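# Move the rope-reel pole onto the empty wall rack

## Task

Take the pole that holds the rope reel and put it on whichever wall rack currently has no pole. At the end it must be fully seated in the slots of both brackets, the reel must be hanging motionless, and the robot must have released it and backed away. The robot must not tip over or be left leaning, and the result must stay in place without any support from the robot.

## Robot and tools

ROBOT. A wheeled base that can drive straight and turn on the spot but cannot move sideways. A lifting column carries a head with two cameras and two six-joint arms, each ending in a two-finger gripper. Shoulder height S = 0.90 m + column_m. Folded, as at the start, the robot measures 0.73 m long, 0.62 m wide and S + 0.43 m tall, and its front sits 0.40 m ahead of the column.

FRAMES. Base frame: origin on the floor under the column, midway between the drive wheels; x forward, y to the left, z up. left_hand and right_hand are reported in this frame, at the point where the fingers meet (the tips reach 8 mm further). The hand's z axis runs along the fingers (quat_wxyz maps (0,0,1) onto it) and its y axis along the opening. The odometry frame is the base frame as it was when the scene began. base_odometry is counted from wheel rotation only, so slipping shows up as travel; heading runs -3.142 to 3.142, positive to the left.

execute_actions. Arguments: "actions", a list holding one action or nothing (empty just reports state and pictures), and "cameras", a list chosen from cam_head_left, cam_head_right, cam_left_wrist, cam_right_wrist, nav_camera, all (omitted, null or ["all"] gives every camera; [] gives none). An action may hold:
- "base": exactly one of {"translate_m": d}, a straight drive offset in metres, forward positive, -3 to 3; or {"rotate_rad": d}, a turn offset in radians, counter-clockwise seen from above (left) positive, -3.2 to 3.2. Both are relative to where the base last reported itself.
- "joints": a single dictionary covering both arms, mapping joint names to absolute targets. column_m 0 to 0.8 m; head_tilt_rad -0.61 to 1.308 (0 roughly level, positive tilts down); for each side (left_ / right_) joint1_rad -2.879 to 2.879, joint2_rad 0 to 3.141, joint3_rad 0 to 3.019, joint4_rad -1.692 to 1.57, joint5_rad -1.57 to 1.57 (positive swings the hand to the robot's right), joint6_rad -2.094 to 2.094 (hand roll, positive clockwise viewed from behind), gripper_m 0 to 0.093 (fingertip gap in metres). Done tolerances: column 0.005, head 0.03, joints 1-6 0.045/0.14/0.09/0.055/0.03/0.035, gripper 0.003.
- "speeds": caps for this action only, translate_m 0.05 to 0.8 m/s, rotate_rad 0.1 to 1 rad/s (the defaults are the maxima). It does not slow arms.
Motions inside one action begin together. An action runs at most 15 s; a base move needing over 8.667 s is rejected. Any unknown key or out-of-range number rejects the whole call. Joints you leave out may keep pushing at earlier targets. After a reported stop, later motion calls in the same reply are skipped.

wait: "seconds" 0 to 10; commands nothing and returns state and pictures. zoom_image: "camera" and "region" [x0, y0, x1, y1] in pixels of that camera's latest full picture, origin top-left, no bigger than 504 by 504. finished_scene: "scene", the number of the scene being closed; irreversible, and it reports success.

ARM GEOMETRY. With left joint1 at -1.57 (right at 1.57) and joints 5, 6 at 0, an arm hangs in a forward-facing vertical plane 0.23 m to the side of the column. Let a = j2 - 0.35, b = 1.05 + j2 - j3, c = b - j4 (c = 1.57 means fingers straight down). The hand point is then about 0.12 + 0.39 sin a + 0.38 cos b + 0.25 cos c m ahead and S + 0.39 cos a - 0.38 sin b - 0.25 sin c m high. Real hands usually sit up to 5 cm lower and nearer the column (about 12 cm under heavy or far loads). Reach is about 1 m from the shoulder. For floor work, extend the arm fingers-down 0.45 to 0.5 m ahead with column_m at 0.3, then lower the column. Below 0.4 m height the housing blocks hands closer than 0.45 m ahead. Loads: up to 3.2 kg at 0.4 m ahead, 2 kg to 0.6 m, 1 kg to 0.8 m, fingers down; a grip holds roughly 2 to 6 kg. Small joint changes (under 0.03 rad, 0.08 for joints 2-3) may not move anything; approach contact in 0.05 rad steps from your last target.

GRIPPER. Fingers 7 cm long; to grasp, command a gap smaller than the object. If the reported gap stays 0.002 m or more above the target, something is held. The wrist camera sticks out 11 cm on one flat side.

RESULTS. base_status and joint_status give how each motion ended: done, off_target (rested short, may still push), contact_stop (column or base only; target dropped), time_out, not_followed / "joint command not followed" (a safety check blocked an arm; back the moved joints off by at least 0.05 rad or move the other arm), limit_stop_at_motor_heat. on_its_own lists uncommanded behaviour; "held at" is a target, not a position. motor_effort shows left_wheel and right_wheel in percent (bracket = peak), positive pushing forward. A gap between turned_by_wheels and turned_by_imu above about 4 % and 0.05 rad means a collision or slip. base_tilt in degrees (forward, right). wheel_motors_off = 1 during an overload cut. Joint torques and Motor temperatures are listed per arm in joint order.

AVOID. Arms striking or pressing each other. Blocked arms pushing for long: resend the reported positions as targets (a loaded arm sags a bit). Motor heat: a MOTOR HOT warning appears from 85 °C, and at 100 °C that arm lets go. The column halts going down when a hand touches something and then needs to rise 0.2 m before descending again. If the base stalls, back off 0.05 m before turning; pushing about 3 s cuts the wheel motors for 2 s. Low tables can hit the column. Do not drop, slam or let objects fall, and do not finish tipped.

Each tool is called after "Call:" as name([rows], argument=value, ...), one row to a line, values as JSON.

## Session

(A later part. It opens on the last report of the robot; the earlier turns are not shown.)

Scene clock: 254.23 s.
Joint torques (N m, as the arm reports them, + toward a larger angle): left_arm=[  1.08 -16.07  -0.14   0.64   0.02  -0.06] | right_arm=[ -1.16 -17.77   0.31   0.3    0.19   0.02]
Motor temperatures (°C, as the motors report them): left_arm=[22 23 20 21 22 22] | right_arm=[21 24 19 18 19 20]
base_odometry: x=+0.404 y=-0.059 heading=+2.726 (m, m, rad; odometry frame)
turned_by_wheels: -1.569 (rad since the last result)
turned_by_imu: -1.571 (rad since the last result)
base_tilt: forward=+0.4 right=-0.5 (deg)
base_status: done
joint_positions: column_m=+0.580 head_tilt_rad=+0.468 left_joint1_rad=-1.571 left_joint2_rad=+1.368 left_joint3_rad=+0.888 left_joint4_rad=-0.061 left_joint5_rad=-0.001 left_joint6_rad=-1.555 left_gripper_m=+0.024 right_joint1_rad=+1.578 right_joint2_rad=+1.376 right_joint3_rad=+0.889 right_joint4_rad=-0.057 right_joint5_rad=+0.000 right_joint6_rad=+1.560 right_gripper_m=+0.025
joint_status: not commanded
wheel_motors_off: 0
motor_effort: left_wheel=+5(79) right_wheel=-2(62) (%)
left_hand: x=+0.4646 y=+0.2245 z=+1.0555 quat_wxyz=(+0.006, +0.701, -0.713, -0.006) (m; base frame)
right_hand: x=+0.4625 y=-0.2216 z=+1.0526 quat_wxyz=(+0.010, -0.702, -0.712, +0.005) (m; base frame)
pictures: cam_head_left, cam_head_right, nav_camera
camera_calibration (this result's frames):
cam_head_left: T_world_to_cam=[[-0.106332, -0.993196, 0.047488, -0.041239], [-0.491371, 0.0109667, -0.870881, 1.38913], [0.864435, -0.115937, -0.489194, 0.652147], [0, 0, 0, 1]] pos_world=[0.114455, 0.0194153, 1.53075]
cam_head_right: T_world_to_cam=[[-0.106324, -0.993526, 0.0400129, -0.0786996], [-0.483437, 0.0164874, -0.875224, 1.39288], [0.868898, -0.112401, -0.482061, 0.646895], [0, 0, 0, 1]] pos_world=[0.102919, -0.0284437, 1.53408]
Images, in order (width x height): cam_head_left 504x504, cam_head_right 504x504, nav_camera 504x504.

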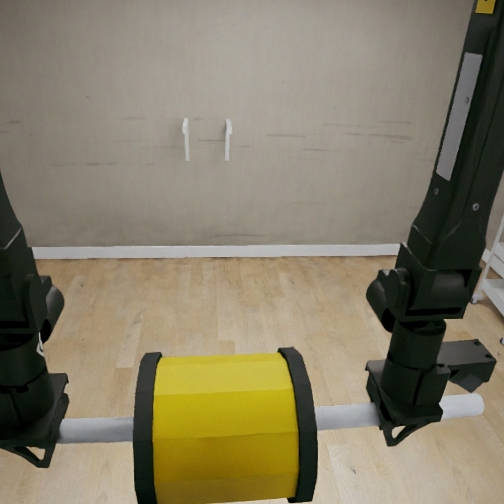

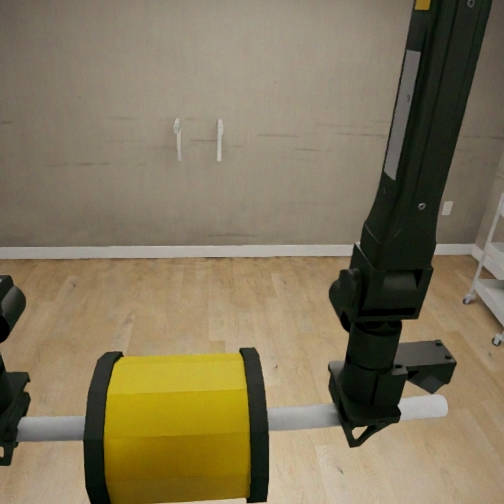

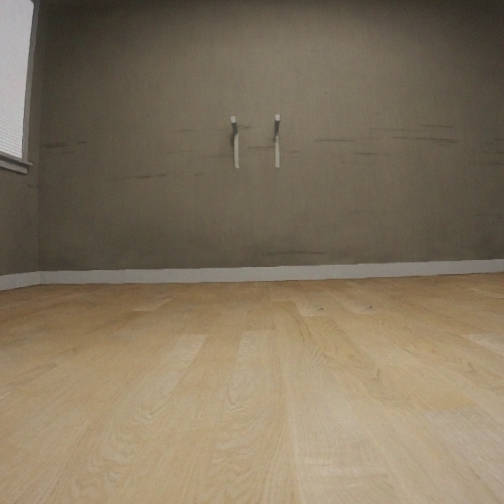

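Call:
execute_actions([
  {"base":{"translate_m":1.45},"speeds":{"translate_m":0.7}},
], cameras=["cam_head_left","cam_head_right","nav_camera"])

Scene clock: 265.80 s.
Joint torques (N m, as the arm reports them, + toward a larger angle): left_arm=[  1.13 -16.5   -0.22   0.77   0.02  -0.06] | right_arm=[ -1.1  -17.38   0.15   0.28   0.19   0.03]
Motor temperatures (°C, as the motors report them): left_arm=[22 23 20 21 22 22] | right_arm=[21 24 19 18 19 20]
base_odometry: x=-0.922 y=+0.528 heading=+2.725 (m, m, rad; odometry frame)
turned_by_wheels: -0.001 (rad since the last result)
turned_by_imu: -0.007 (rad since the last result)
base_tilt: forward=+0.4 right=-0.5 (deg)
base_status: done
joint_positions: column_m=+0.580 head_tilt_rad=+0.468 left_joint1_rad=-1.571 left_joint2_rad=+1.369 left_joint3_rad=+0.890 left_joint4_rad=-0.061 left_joint5_rad=-0.001 left_joint6_rad=-1.555 left_gripper_m=+0.024 right_joint1_rad=+1.578 right_joint2_rad=+1.377 right_joint3_rad=+0.891 right_joint4_rad=-0.057 right_joint5_rad=+0.000 right_joint6_rad=+1.560 right_gripper_m=+0.025
joint_status: not commanded
wheel_motors_off: 0
motor_effort: left_wheel=-2(71) right_wheel=+5(71) (%)
left_hand: x=+0.4653 y=+0.2245 z=+1.0551 quat_wxyz=(+0.006, +0.701, -0.713, -0.006) (m; base frame)
right_hand: x=+0.4636 y=-0.2216 z=+1.0523 quat_wxyz=(+0.009, -0.702, -0.712, +0.005) (m; base frame)
pictures: cam_head_left, cam_head_right, nav_camera
camera_calibration (this result's frames):
cam_head_left: T_world_to_cam=[[-0.106333, -0.993196, 0.0474855, -0.0412351], [-0.491351, 0.0109667, -0.870893, 1.38915], [0.864446, -0.115937, -0.489174, 0.652116], [0, 0, 0, 1]] pos_world=[0.114455, 0.0194153, 1.53075]
cam_head_right: T_world_to_cam=[[-0.106325, -0.993526, 0.0400104, -0.0786957], [-0.483417, 0.0164874, -0.875235, 1.3929], [0.868909, -0.112401, -0.482041, 0.646863], [0, 0, 0, 1]] pos_world=[0.10292, -0.0284437, 1.53408]
Images, in order (width x height): cam_head_left 504x504, cam_head_right 504x504, nav_camera 504x504.

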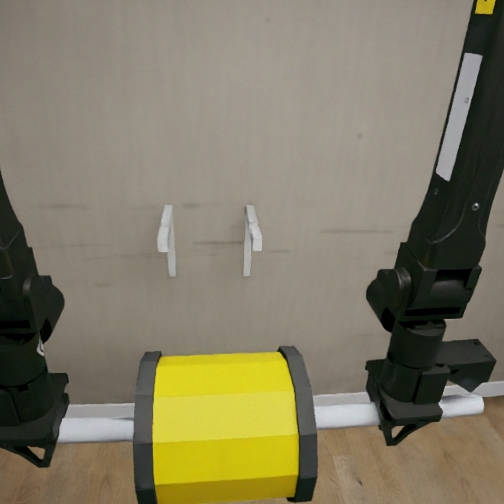

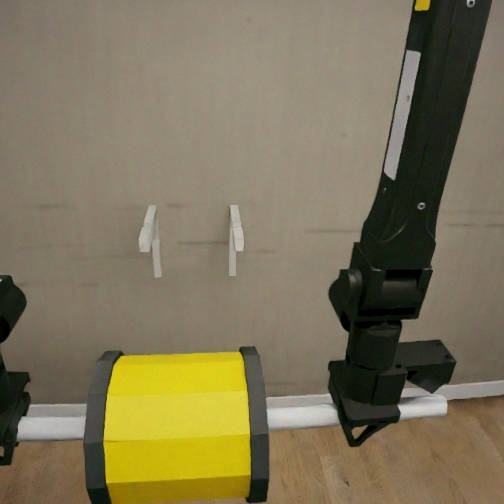

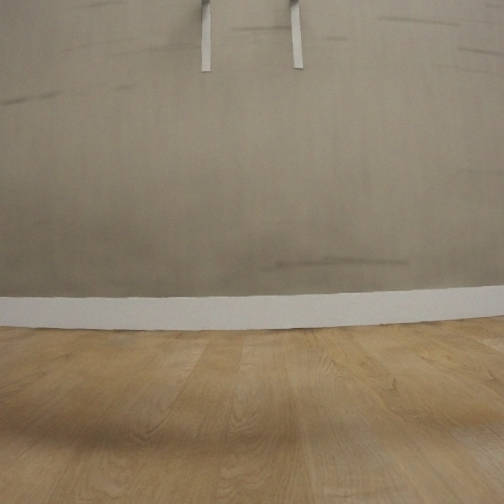

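Call:
zoom_image(camera="cam_head_left", region=[145, 195, 275, 285])

Call:
zoom_image(camera="nav_camera", region=[185, 0, 325, 90])

Region (145, 195, 275, 285) of cam_head_left's 504x504 image, scaled by 3.877, with more detail than that image has; it fills the top 349 rows of this view, and the rest is white.

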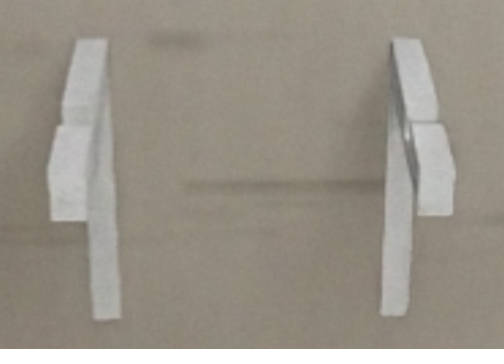

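Region (185, 0, 325, 90) of nav_camera's 504x504 image, scaled by 3.600, with more detail than that image has; it fills the top 324 rows of this view, and the rest is white.

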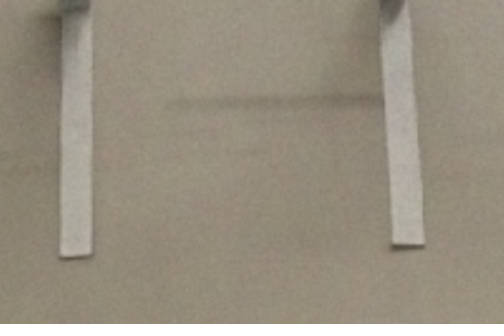

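Call:
execute_actions([
  {"base":{"translate_m":0.775},"joints":{"head_tilt_rad":0.95},"speeds":{"translate_m":0.5}},
], cameras=["cam_head_left","cam_head_right","cam_left_wrist","cam_right_wrist"])

Scene clock: 316.80 s.
Joint torques (N m, as the arm reports them, + toward a larger angle): left_arm=[  1.06 -16.6   -0.3    0.64   0.02  -0.06] | right_arm=[ -1.18 -17.91   0.13   0.3    0.16   0.03]
Motor temperatures (°C, as the motors report them): left_arm=[22 23 20 21 22 22] | right_arm=[21 25 19 18 19 20]
base_odometry: x=-1.631 y=+0.842 heading=+2.724 (m, m, rad; odometry frame)
turned_by_wheels: -0.001 (rad since the last result)
turned_by_imu: -0.006 (rad since the last result)
base_tilt: forward=+0.4 right=-0.5 (deg)
base_status: done
joint_positions: column_m=+0.580 head_tilt_rad=+0.951 left_joint1_rad=-1.571 left_joint2_rad=+1.370 left_joint3_rad=+0.890 left_joint4_rad=-0.061 left_joint5_rad=-0.001 left_joint6_rad=-1.555 left_gripper_m=+0.024 right_joint1_rad=+1.578 right_joint2_rad=+1.379 right_joint3_rad=+0.892 right_joint4_rad=-0.057 right_joint5_rad=+0.000 right_joint6_rad=+1.560 right_gripper_m=+0.025
joint_status: all done
wheel_motors_off: 0
motor_effort: left_wheel=-1(36) right_wheel=+2(45) (%)
left_hand: x=+0.4649 y=+0.2245 z=+1.0546 quat_wxyz=(+0.006, +0.701, -0.713, -0.006) (m; base frame)
right_hand: x=+0.4632 y=-0.2216 z=+1.0518 quat_wxyz=(+0.009, -0.702, -0.712, +0.005) (m; base frame)
pictures: cam_head_left, cam_head_right, cam_left_wrist, cam_right_wrist
camera_calibration (this result's frames):
cam_head_left: T_world_to_cam=[[-0.0721283, -0.993196, 0.0914281, -0.111754], [-0.83954, 0.0109667, -0.543187, 0.893411], [0.538489, -0.115937, -0.834619, 1.20934], [0, 0, 0, 1]] pos_world=[0.0907788, 0.0194153, 1.50484]
cam_head_right: T_world_to_cam=[[-0.0755917, -0.993526, 0.0848037, -0.150373], [-0.834529, 0.0164874, -0.550717, 0.902301], [0.545753, -0.112401, -0.830373, 1.20847], [0, 0, 0, 1]] pos_world=[0.0821055, -0.0284437, 1.51314]
cam_left_wrist: T_world_to_cam=[[0.999695, -0.0209154, -0.013169, -0.446753], [-0.0095103, -0.817308, 0.576123, -0.414373], [-0.022813, -0.575821, -0.817257, 1.12322], [0, 0, 0, 1]] pos_world=[0.4683, 0.298761, 1.15081]
cam_right_wrist: T_world_to_cam=[[-0.999182, -0.0235293, 0.0328939, 0.420943], [0.00103241, 0.798234, 0.602346, -0.454356], [-0.0404298, 0.601887, -0.797557, 1.11353], [0, 0, 0, 1]] pos_world=[0.466088, -0.297632, 1.14794]
Images, in order (width x height): cam_head_left 504x504, cam_head_right 504x504, cam_left_wrist 504x504, cam_right_wrist 504x504.

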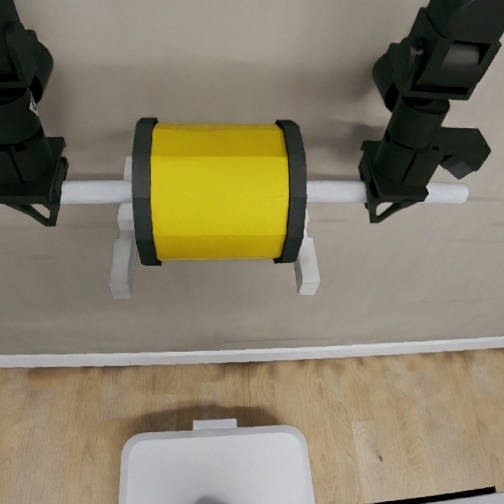

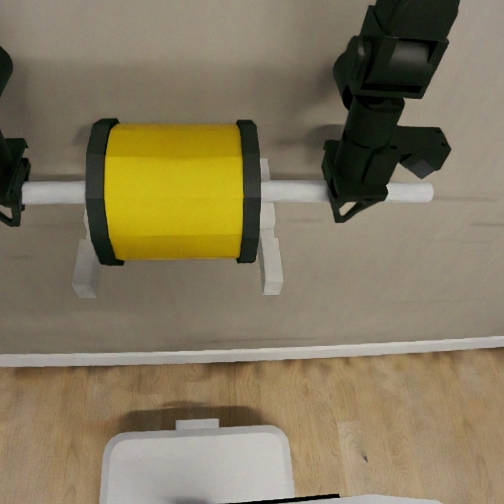

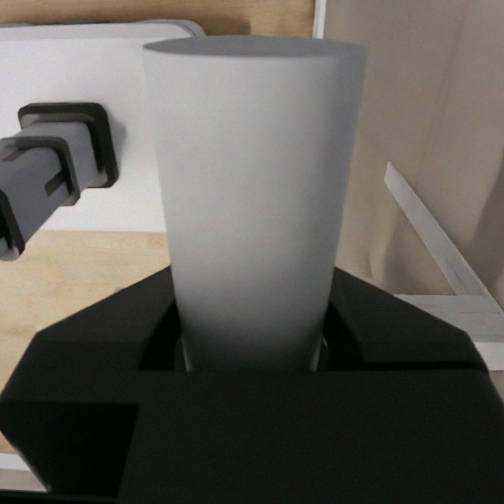

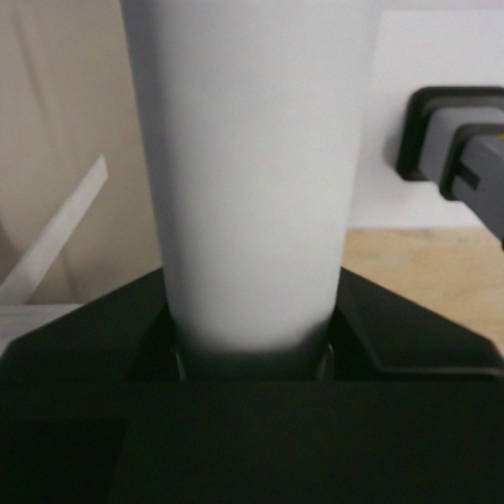

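Call:
execute_actions([
  {"joints":{"column_m":0.54}},
], cameras=["cam_head_left","cam_head_right"])

Call:
zoom_image(camera="cam_head_left", region=[60, 140, 170, 300])

Call:
zoom_image(camera="cam_head_right", region=[230, 140, 340, 300])

Scene clock: 329.97 s.
Joint torques (N m, as the arm reports them, + toward a larger angle): left_arm=[  1.1  -16.45  -0.47   0.69   0.02  -0.05] | right_arm=[ -1.1  -17.65   0.07   0.3    0.18   0.01]
Motor temperatures (°C, as the motors report them): left_arm=[22 23 20 21 22 22] | right_arm=[21 25 19 18 19 20]
base_odometry: x=-1.631 y=+0.842 heading=+2.724 (m, m, rad; odometry frame)
turned_by_wheels: +0.000 (rad since the last result)
turned_by_imu: -0.002 (rad since the last result)
base_tilt: forward=+0.4 right=-0.5 (deg)
base_status: not commanded
joint_positions: column_m=+0.540 head_tilt_rad=+0.951 left_joint1_rad=-1.571 left_joint2_rad=+1.370 left_joint3_rad=+0.890 left_joint4_rad=-0.061 left_joint5_rad=-0.001 left_joint6_rad=-1.555 left_gripper_m=+0.024 right_joint1_rad=+1.578 right_joint2_rad=+1.379 right_joint3_rad=+0.892 right_joint4_rad=-0.057 right_joint5_rad=+0.000 right_joint6_rad=+1.560 right_gripper_m=+0.025
joint_status: all done
wheel_motors_off: 0
motor_effort: left_wheel=-2(2) right_wheel=+2(2) (%)
left_hand: x=+0.4649 y=+0.2245 z=+1.0147 quat_wxyz=(+0.006, +0.701, -0.713, -0.006) (m; base frame)
right_hand: x=+0.4632 y=-0.2216 z=+1.0120 quat_wxyz=(+0.009, -0.702, -0.712, +0.005) (m; base frame)
pictures: cam_head_left, cam_head_right
camera_calibration (this result's frames):
cam_head_left: T_world_to_cam=[[-0.0721283, -0.993196, 0.0914281, -0.10811], [-0.83954, 0.0109667, -0.543187, 0.871764], [0.538489, -0.115937, -0.834619, 1.17608], [0, 0, 0, 1]] pos_world=[0.0907788, 0.0194153, 1.46499]
cam_head_right: T_world_to_cam=[[-0.0755917, -0.993526, 0.0848037, -0.146993], [-0.834529, 0.0164874, -0.550717, 0.880354], [0.545753, -0.112401, -0.830373, 1.17537], [0, 0, 0, 1]] pos_world=[0.0821055, -0.0284437, 1.47329]
Images, in order (width x height): cam_head_left 504x504, cam_head_right 504x504.

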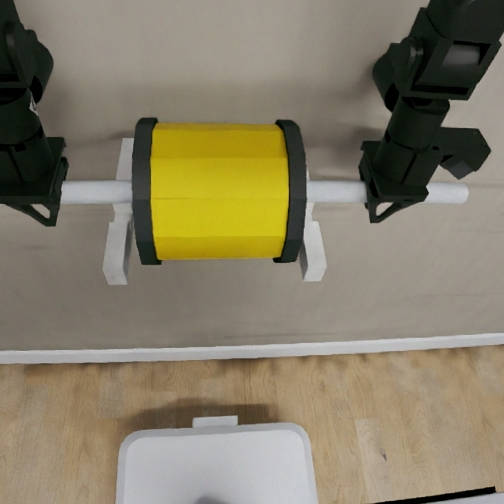

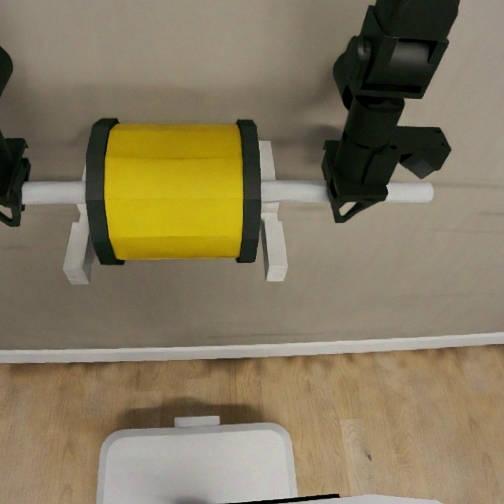

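Region (60, 140, 170, 300) of cam_head_left's 504x504 image, scaled by 3.150, with more detail than that image has; it fills the left 346 columns of this view, and the rest is white.

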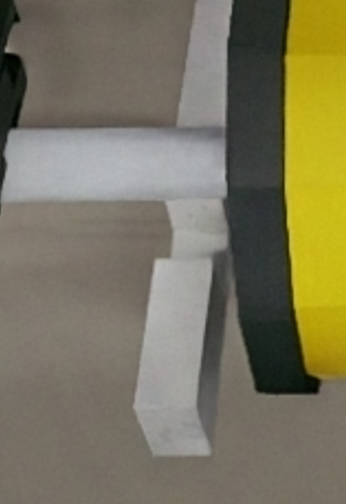

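Region (230, 140, 340, 300) of cam_head_right's 504x504 image, scaled by 3.150, with more detail than that image has; it fills the left 346 columns of this view, and the rest is white.

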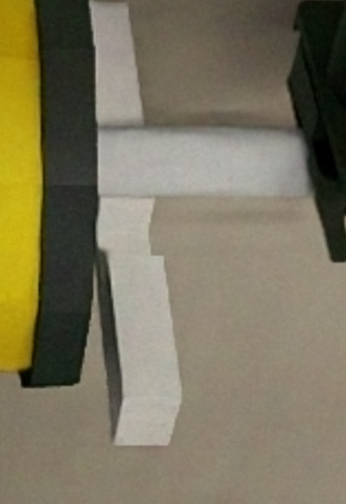

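Call:
zoom_image(camera="cam_head_left", region=[270, 140, 380, 300])

Region (270, 140, 380, 300) of cam_head_left's 504x504 image, scaled by 3.150, with more detail than that image has; it fills the left 346 columns of this view, and the rest is white.

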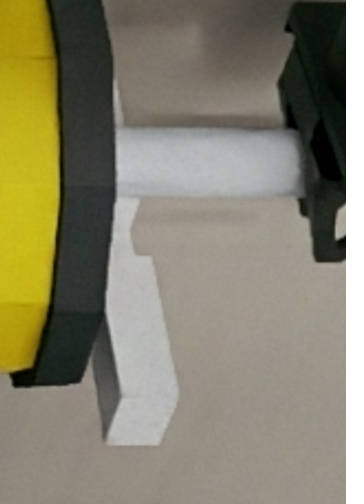

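Call:
execute_actions([
  {"joints":{"column_m":0.503}},
], cameras=["cam_head_left","cam_head_right"])

Call:
zoom_image(camera="cam_head_left", region=[60, 140, 170, 300])

Call:
zoom_image(camera="cam_head_right", region=[230, 140, 340, 300])

Scene clock: 380.93 s.
Joint torques (N m, as the arm reports them, + toward a larger angle): left_arm=[  1.09 -17.28  -0.02   0.67   0.02  -0.06] | right_arm=[ -0.99 -17.6    0.12   0.37   0.18   0.02]
Motor temperatures (°C, as the motors report them): left_arm=[22 24 20 21 22 22] | right_arm=[21 25 19 18 19 20]
base_odometry: x=-1.631 y=+0.842 heading=+2.724 (m, m, rad; odometry frame)
turned_by_wheels: +0.000 (rad since the last result)
turned_by_imu: +0.000 (rad since the last result)
base_tilt: forward=+0.4 right=-0.5 (deg)
base_status: not commanded
joint_positions: column_m=+0.503 head_tilt_rad=+0.951 left_joint1_rad=-1.571 left_joint2_rad=+1.370 left_joint3_rad=+0.890 left_joint4_rad=-0.061 left_joint5_rad=-0.001 left_joint6_rad=-1.555 left_gripper_m=+0.024 right_joint1_rad=+1.578 right_joint2_rad=+1.379 right_joint3_rad=+0.892 right_joint4_rad=-0.057 right_joint5_rad=+0.000 right_joint6_rad=+1.560 right_gripper_m=+0.025
joint_status: all done
wheel_motors_off: 0
motor_effort: left_wheel=-3(2) right_wheel=+1(2) (%)
left_hand: x=+0.4646 y=+0.2245 z=+0.9777 quat_wxyz=(+0.006, +0.701, -0.713, -0.006) (m; base frame)
right_hand: x=+0.4632 y=-0.2216 z=+0.9750 quat_wxyz=(+0.009, -0.702, -0.712, +0.005) (m; base frame)
pictures: cam_head_left, cam_head_right
camera_calibration (this result's frames):
cam_head_left: T_world_to_cam=[[-0.0721283, -0.993196, 0.0914281, -0.104728], [-0.83954, 0.0109667, -0.543187, 0.85167], [0.538489, -0.115937, -0.834619, 1.1452], [0, 0, 0, 1]] pos_world=[0.0907788, 0.0194153, 1.428]
cam_head_right: T_world_to_cam=[[-0.0755917, -0.993526, 0.0848037, -0.143856], [-0.834529, 0.0164874, -0.550717, 0.859982], [0.545753, -0.112401, -0.830373, 1.14466], [0, 0, 0, 1]] pos_world=[0.0821055, -0.0284437, 1.4363]
Images, in order (width x height): cam_head_left 504x504, cam_head_right 504x504.

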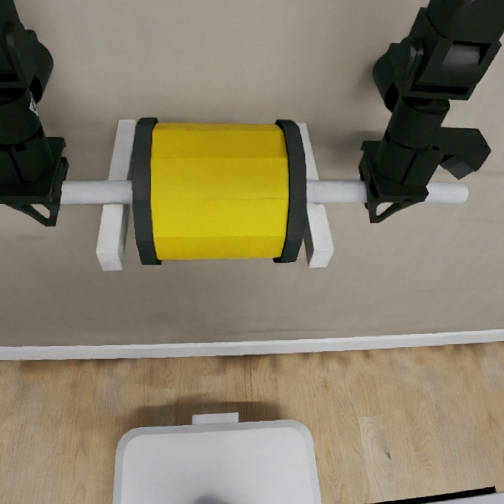

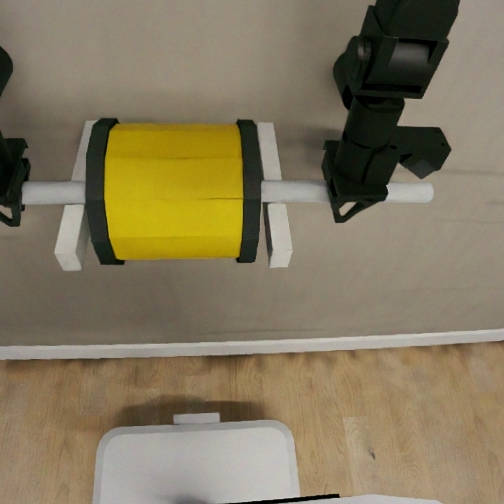

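Region (60, 140, 170, 300) of cam_head_left's 504x504 image, scaled by 3.150, with more detail than that image has; it fills the left 346 columns of this view, and the rest is white.

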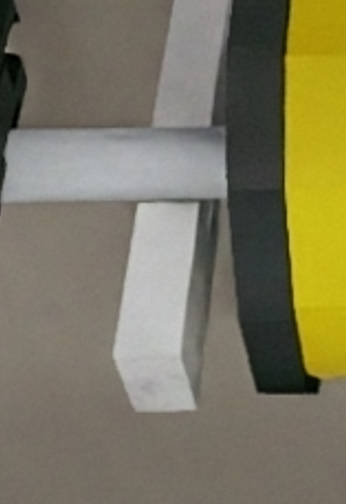

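Region (230, 140, 340, 300) of cam_head_right's 504x504 image, scaled by 3.150, with more detail than that image has; it fills the left 346 columns of this view, and the rest is white.

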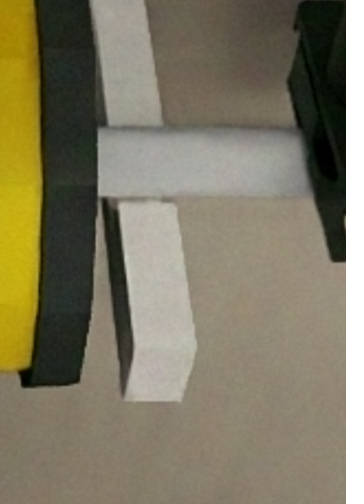

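Call:
execute_actions([
  {"joints":{"column_m":0.487}},
], cameras=["cam_head_left","cam_head_right"])

Call:
zoom_image(camera="cam_head_left", region=[60, 140, 170, 300])

Call:
zoom_image(camera="cam_head_right", region=[230, 140, 340, 300])

Scene clock: 392.70 s.
Joint torques (N m, as the arm reports them, + toward a larger angle): left_arm=[  1.07 -16.45  -0.29   0.66   0.02  -0.06] | right_arm=[ -1.04 -17.72   0.06   0.39   0.18   0.02]
Motor temperatures (°C, as the motors report them): left_arm=[22 24 20 21 22 22] | right_arm=[21 25 19 18 19 20]
base_odometry: x=-1.631 y=+0.842 heading=+2.724 (m, m, rad; odometry frame)
turned_by_wheels: +0.000 (rad since the last result)
turned_by_imu: +0.000 (rad since the last result)
base_tilt: forward=+0.4 right=-0.4 (deg)
base_status: not commanded
joint_positions: column_m=+0.487 head_tilt_rad=+0.951 left_joint1_rad=-1.571 left_joint2_rad=+1.370 left_joint3_rad=+0.891 left_joint4_rad=-0.061 left_joint5_rad=-0.001 left_joint6_rad=-1.555 left_gripper_m=+0.024 right_joint1_rad=+1.578 right_joint2_rad=+1.379 right_joint3_rad=+0.892 right_joint4_rad=-0.057 right_joint5_rad=+0.000 right_joint6_rad=+1.560 right_gripper_m=+0.025
joint_status: all done
wheel_motors_off: 0
motor_effort: left_wheel=-2(2) right_wheel=+0(4) (%)
left_hand: x=+0.4651 y=+0.2245 z=+0.9617 quat_wxyz=(+0.006, +0.701, -0.713, -0.006) (m; base frame)
right_hand: x=+0.4632 y=-0.2216 z=+0.9590 quat_wxyz=(+0.009, -0.702, -0.712, +0.005) (m; base frame)
pictures: cam_head_left, cam_head_right
camera_calibration (this result's frames):
cam_head_left: T_world_to_cam=[[-0.0721283, -0.993196, 0.091428, -0.103265], [-0.83954, 0.0109667, -0.543187, 0.84298], [0.538489, -0.115937, -0.834619, 1.13185], [0, 0, 0, 1]] pos_world=[0.0907788, 0.0194153, 1.412]
cam_head_right: T_world_to_cam=[[-0.0755917, -0.993526, 0.0848037, -0.1425], [-0.834529, 0.0164874, -0.550717, 0.851171], [0.545753, -0.112401, -0.830373, 1.13137], [0, 0, 0, 1]] pos_world=[0.0821055, -0.0284437, 1.4203]
Images, in order (width x height): cam_head_left 504x504, cam_head_right 504x504.

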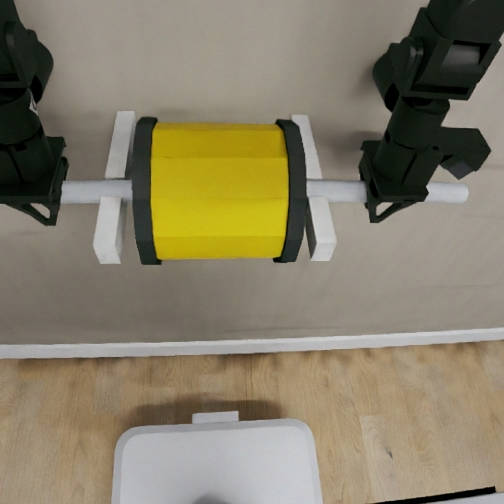

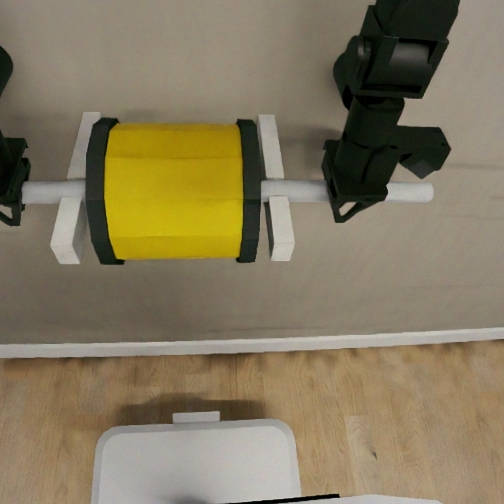

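Region (60, 140, 170, 300) of cam_head_left's 504x504 image, scaled by 3.150, with more detail than that image has; it fills the left 346 columns of this view, and the rest is white.

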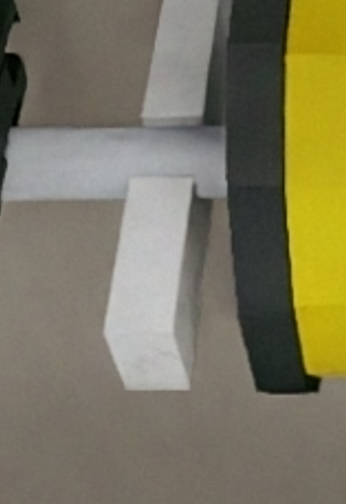

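Region (230, 140, 340, 300) of cam_head_right's 504x504 image, scaled by 3.150, with more detail than that image has; it fills the left 346 columns of this view, and the rest is white.

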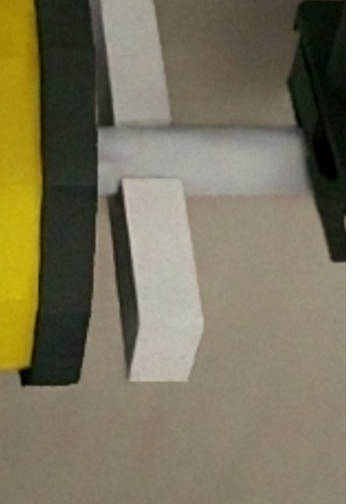

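Call:
execute_actions([
  {"joints":{"column_m":0.479}},
], cameras=[])

Call:
execute_actions([
  {"joints":{"left_gripper_m":0.09,"right_gripper_m":0.09}},
], cameras=["cam_head_left","cam_left_wrist","cam_right_wrist"])

Scene clock: 399.50 s.
Joint torques (N m, as the arm reports them, + toward a larger angle): left_arm=[  1.05 -15.07   0.58   0.67   0.02  -0.06] | right_arm=[ -1.3  -16.19   0.97   0.27   0.19   0.01]
Motor temperatures (°C, as the motors report them): left_arm=[22 24 20 21 22 22] | right_arm=[21 25 19 18 19 20]
base_odometry: x=-1.631 y=+0.842 heading=+2.724 (m, m, rad; odometry frame)
turned_by_wheels: +0.000 (rad since the last result)
turned_by_imu: +0.000 (rad since the last result)
base_tilt: forward=+0.4 right=-0.4 (deg)
base_status: not commanded
joint_positions: column_m=+0.479 head_tilt_rad=+0.951 left_joint1_rad=-1.571 left_joint2_rad=+1.354 left_joint3_rad=+0.880 left_joint4_rad=-0.061 left_joint5_rad=-0.001 left_joint6_rad=-1.555 left_gripper_m=+0.024 right_joint1_rad=+1.578 right_joint2_rad=+1.360 right_joint3_rad=+0.880 right_joint4_rad=-0.057 right_joint5_rad=+0.000 right_joint6_rad=+1.560 right_gripper_m=+0.025
joint_status: all done
wheel_motors_off: 0
motor_effort: left_wheel=-1(3) right_wheel=+5(3) (%)
left_hand: x=+0.4654 y=+0.2245 z=+0.9592 quat_wxyz=(+0.004, +0.701, -0.713, -0.004) (m; base frame)
right_hand: x=+0.4638 y=-0.2216 z=+0.9571 quat_wxyz=(+0.007, -0.702, -0.712, +0.003) (m; base frame)
pictures: none
No camera images: the call's "cameras" was empty. Leave "cameras" out to get every camera's image.

Scene clock: 400.20 s.
Joint torques (N m, as the arm reports them, + toward a larger angle): left_arm=[  1.05 -15.34   0.39   0.66   0.02  -0.02] | right_arm=[ -1.22 -15.74   0.87   0.3    0.18   0.01]
Motor temperatures (°C, as the motors report them): left_arm=[22 24 20 21 22 22] | right_arm=[21 25 19 18 19 20]
base_odometry: x=-1.631 y=+0.842 heading=+2.724 (m, m, rad; odometry frame)
turned_by_wheels: +0.000 (rad since the last result)
turned_by_imu: +0.000 (rad since the last result)
base_tilt: forward=+0.4 right=-0.5 (deg)
base_status: not commanded
joint_positions: column_m=+0.479 head_tilt_rad=+0.951 left_joint1_rad=-1.571 left_joint2_rad=+1.354 left_joint3_rad=+0.883 left_joint4_rad=-0.061 left_joint5_rad=-0.001 left_joint6_rad=-1.558 left_gripper_m=+0.090 right_joint1_rad=+1.578 right_joint2_rad=+1.360 right_joint3_rad=+0.882 right_joint4_rad=-0.057 right_joint5_rad=+0.000 right_joint6_rad=+1.562 right_gripper_m=+0.090
joint_status: all done
wheel_motors_off: 0
motor_effort: left_wheel=-2(4) right_wheel=+7(5) (%)
left_hand: x=+0.4675 y=+0.2245 z=+0.9593 quat_wxyz=(+0.003, +0.703, -0.712, -0.003) (m; base frame)
right_hand: x=+0.4650 y=-0.2216 z=+0.9571 quat_wxyz=(+0.006, -0.703, -0.711, +0.002) (m; base frame)
pictures: cam_head_left, cam_left_wrist, cam_right_wrist
camera_calibration (this result's frames):
cam_head_left: T_world_to_cam=[[-0.0721283, -0.993196, 0.0914281, -0.102536], [-0.83954, 0.0109667, -0.543187, 0.838644], [0.538489, -0.115937, -0.834619, 1.12519], [0, 0, 0, 1]] pos_world=[0.0907788, 0.0194153, 1.40402]
cam_left_wrist: T_world_to_cam=[[0.999841, -0.0174806, -0.00363326, -0.460655], [-0.0121974, -0.81737, 0.575984, -0.358031], [-0.0130383, -0.575848, -0.817453, 1.04101], [0, 0, 0, 1]] pos_world=[0.469788, 0.298768, 1.05552]
cam_right_wrist: T_world_to_cam=[[-0.999484, -0.0211906, 0.0241401, 0.434933], [-0.002376, 0.79824, 0.602335, -0.39569], [-0.0320335, 0.601967, -0.797878, 1.03451], [0, 0, 0, 1]] pos_world=[0.466908, -0.297666, 1.05325]
Images, in order (width x height): cam_head_left 504x504, cam_left_wrist 504x504, cam_right_wrist 504x504.

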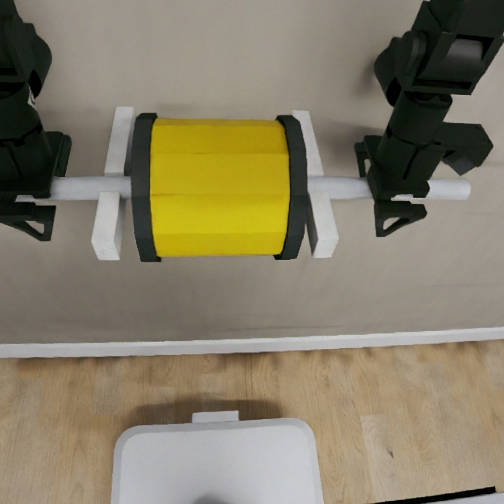

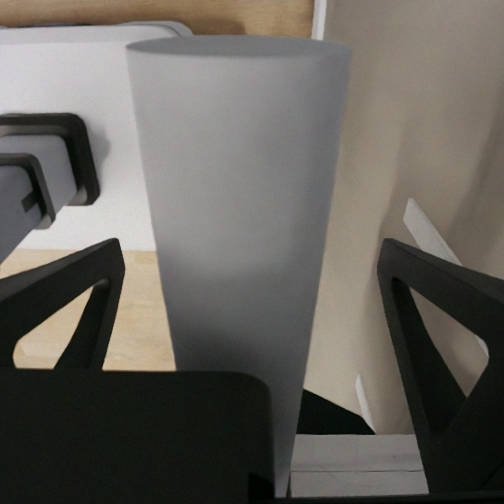

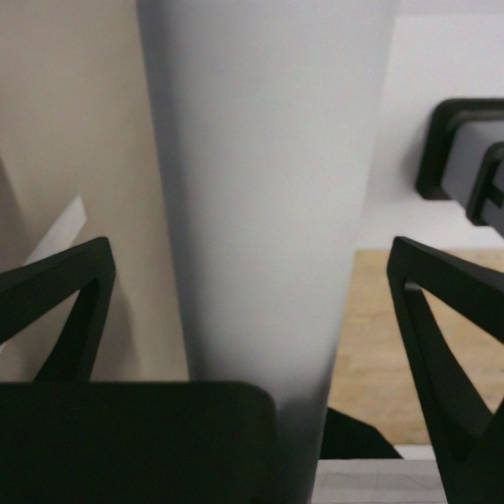

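Seated. Raise the column, then back away.

Call:
execute_actions([
  {"joints":{"column_m":0.57}},
], cameras=["cam_left_wrist","cam_right_wrist"])

Call:
execute_actions([
  {"base":{"translate_m":-0.6},"joints":{"head_tilt_rad":0.55}},
], cameras=["cam_head_left","cam_head_right"])

Scene clock: 405.90 s.
Joint torques (N m, as the arm reports them, + toward a larger angle): left_arm=[  1.07 -14.89   0.27   0.66   0.02  -0.02] | right_arm=[ -1.08 -15.98   0.85   0.31   0.17   0.  ]
Motor temperatures (°C, as the motors report them): left_arm=[22 24 20 21 22 22] | right_arm=[21 25 19 18 19 20]
base_odometry: x=-1.631 y=+0.842 heading=+2.724 (m, m, rad; odometry frame)
turned_by_wheels: +0.000 (rad since the last result)
turned_by_imu: -0.001 (rad since the last result)
base_tilt: forward=+0.4 right=-0.5 (deg)
base_status: not commanded
joint_positions: column_m=+0.570 head_tilt_rad=+0.951 left_joint1_rad=-1.571 left_joint2_rad=+1.354 left_joint3_rad=+0.883 left_joint4_rad=-0.061 left_joint5_rad=-0.001 left_joint6_rad=-1.558 left_gripper_m=+0.090 right_joint1_rad=+1.578 right_joint2_rad=+1.360 right_joint3_rad=+0.882 right_joint4_rad=-0.057 right_joint5_rad=+0.000 right_joint6_rad=+1.562 right_gripper_m=+0.090
joint_status: all done
wheel_motors_off: 0
motor_effort: left_wheel=-2(3) right_wheel=+3(3) (%)
left_hand: x=+0.4675 y=+0.2245 z=+1.0501 quat_wxyz=(+0.003, +0.703, -0.712, -0.003) (m; base frame)
right_hand: x=+0.4650 y=-0.2216 z=+1.0480 quat_wxyz=(+0.006, -0.703, -0.711, +0.002) (m; base frame)
pictures: cam_left_wrist, cam_right_wrist
camera_calibration (this result's frames):
cam_left_wrist: T_world_to_cam=[[0.999841, -0.0174806, -0.00363326, -0.460325], [-0.0121974, -0.81737, 0.575984, -0.410364], [-0.0130383, -0.575848, -0.817453, 1.11528], [0, 0, 0, 1]] pos_world=[0.469788, 0.298768, 1.14638]
cam_right_wrist: T_world_to_cam=[[-0.999492, -0.0208093, 0.0241426, 0.432826], [-0.00207011, 0.798244, 0.602331, -0.450556], [-0.0318057, 0.601975, -0.797881, 1.1069], [0, 0, 0, 1]] pos_world=[0.466879, -0.297667, 1.14411]
Images, in order (width x height): cam_left_wrist 504x504, cam_right_wrist 504x504.

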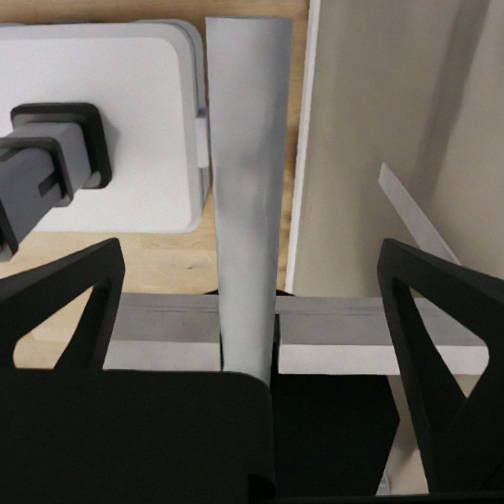

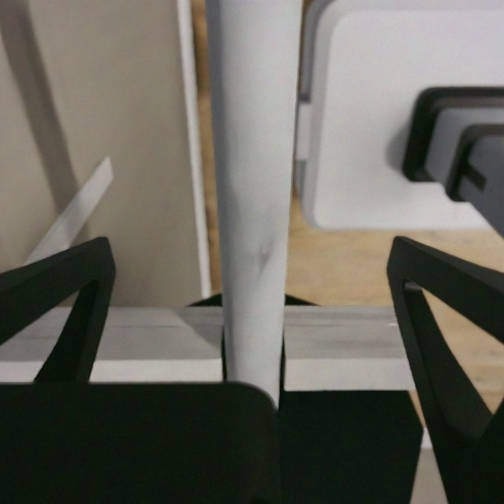

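Scene clock: 408.73 s.
Joint torques (N m, as the arm reports them, + toward a larger angle): left_arm=[  1.07 -14.37   0.19   0.69   0.02  -0.02] | right_arm=[ -0.93 -15.92   0.69   0.32   0.19  -0.01]
Motor temperatures (°C, as the motors report them): left_arm=[22 24 20 21 22 22] | right_arm=[21 25 19 18 19 20]
base_odometry: x=-1.082 y=+0.599 heading=+2.722 (m, m, rad; odometry frame)
turned_by_wheels: -0.002 (rad since the last result)
turned_by_imu: -0.001 (rad since the last result)
base_tilt: forward=+0.4 right=-0.5 (deg)
base_status: done
joint_positions: column_m=+0.570 head_tilt_rad=+0.568 left_joint1_rad=-1.571 left_joint2_rad=+1.354 left_joint3_rad=+0.886 left_joint4_rad=-0.061 left_joint5_rad=-0.001 left_joint6_rad=-1.559 left_gripper_m=+0.090 right_joint1_rad=+1.578 right_joint2_rad=+1.360 right_joint3_rad=+0.885 right_joint4_rad=-0.057 right_joint5_rad=+0.000 right_joint6_rad=+1.563 right_gripper_m=+0.090
joint_status: all done
wheel_motors_off: 0
motor_effort: left_wheel=-2(36) right_wheel=+4(70) (%)
left_hand: x=+0.4692 y=+0.2245 z=+1.0502 quat_wxyz=(+0.002, +0.703, -0.711, -0.002) (m; base frame)
right_hand: x=+0.4670 y=-0.2216 z=+1.0483 quat_wxyz=(+0.005, -0.703, -0.711, +0.001) (m; base frame)
pictures: cam_head_left, cam_head_right
camera_calibration (this result's frames):
cam_head_left: T_world_to_cam=[[-0.101089, -0.993196, 0.0578146, -0.0570953], [-0.575442, 0.0109667, -0.817769, 1.30202], [0.811571, -0.115937, -0.572635, 0.779743], [0, 0, 0, 1]] pos_world=[0.110647, 0.0194153, 1.51456]
cam_head_right: T_world_to_cam=[[-0.101824, -0.993526, 0.0503757, -0.0946495], [-0.567979, 0.0164874, -0.822878, 1.30694], [0.81672, -0.112401, -0.565981, 0.775272], [0, 0, 0, 1]] pos_world=[0.099499, -0.0284437, 1.51901]
Images, in order (width x height): cam_head_left 504x504, cam_head_right 504x504.

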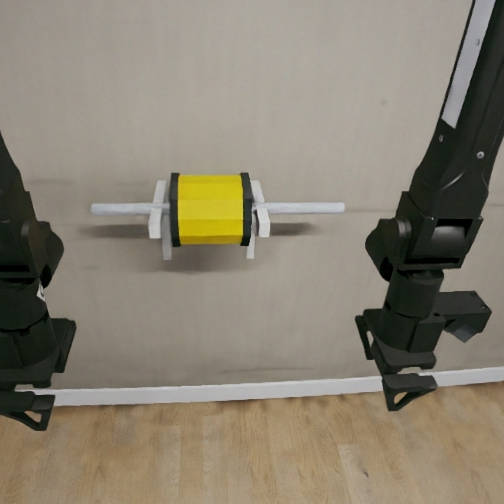

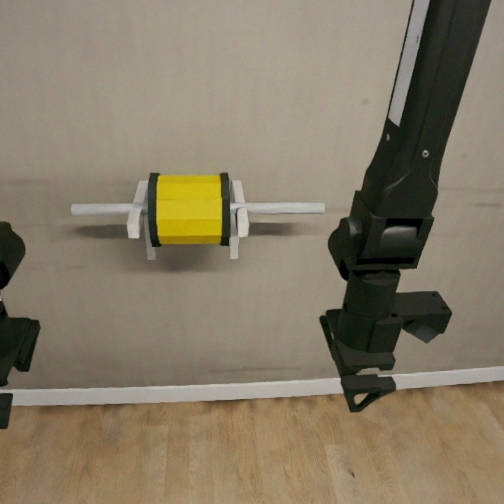

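Call:
execute_actions(actions=[], cameras=["cam_head_left"])

Call:
zoom_image(camera="cam_head_left", region=[130, 160, 290, 270])

Scene clock: 412.43 s.
Joint torques (N m, as the arm reports them, + toward a larger angle): left_arm=[  1.05 -15.06   0.17   0.68   0.02  -0.02] | right_arm=[ -1.13 -15.98   0.7    0.39   0.18   0.  ]
Motor temperatures (°C, as the motors report them): left_arm=[22 24 20 21 22 22] | right_arm=[21 25 19 18 19 20]
base_odometry: x=-1.082 y=+0.599 heading=+2.722 (m, m, rad; odometry frame)
turned_by_wheels: +0.000 (rad since the last result)
turned_by_imu: +0.000 (rad since the last result)
base_tilt: forward=+0.4 right=-0.5 (deg)
base_status: done
joint_positions: column_m=+0.570 head_tilt_rad=+0.568 left_joint1_rad=-1.571 left_joint2_rad=+1.354 left_joint3_rad=+0.886 left_joint4_rad=-0.061 left_joint5_rad=-0.001 left_joint6_rad=-1.559 left_gripper_m=+0.090 right_joint1_rad=+1.578 right_joint2_rad=+1.360 right_joint3_rad=+0.885 right_joint4_rad=-0.057 right_joint5_rad=+0.000 right_joint6_rad=+1.563 right_gripper_m=+0.090
joint_status: all done
wheel_motors_off: 0
motor_effort: left_wheel=-2(36) right_wheel=+4(70) (%)
left_hand: x=+0.4692 y=+0.2245 z=+1.0502 quat_wxyz=(+0.002, +0.703, -0.711, -0.002) (m; base frame)
right_hand: x=+0.4670 y=-0.2216 z=+1.0483 quat_wxyz=(+0.005, -0.703, -0.711, +0.001) (m; base frame)
pictures: cam_head_left
camera_calibration (this result's frames):
cam_head_left: T_world_to_cam=[[-0.101089, -0.993196, 0.0578146, -0.0570953], [-0.575442, 0.0109667, -0.817769, 1.30202], [0.811571, -0.115937, -0.572635, 0.779743], [0, 0, 0, 1]] pos_world=[0.110647, 0.0194153, 1.51456]
Images, in order (width x height): cam_head_left 504x504.

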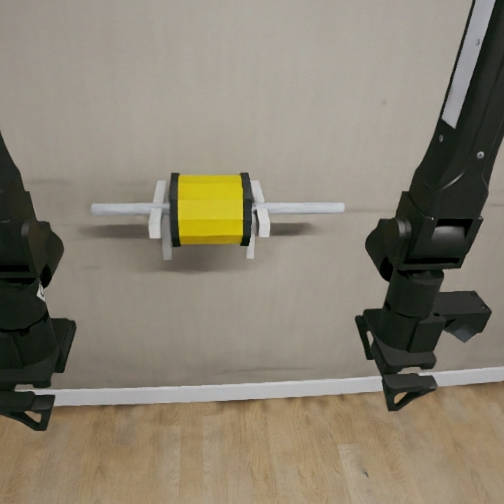

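Region (130, 160, 290, 270) of cam_head_left's 504x504 image, scaled by 3.150, with more detail than that image has; it fills the top 346 rows of this view, and the rest is white.

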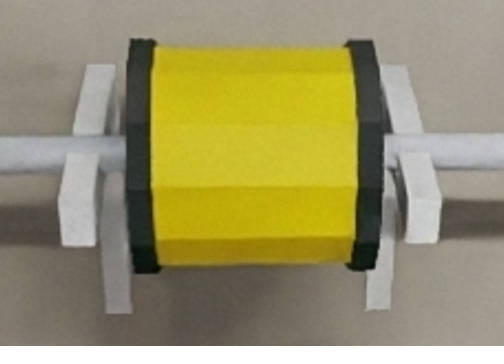

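Call:
finished_scene(scene=1)

The scene is finished: the task was done.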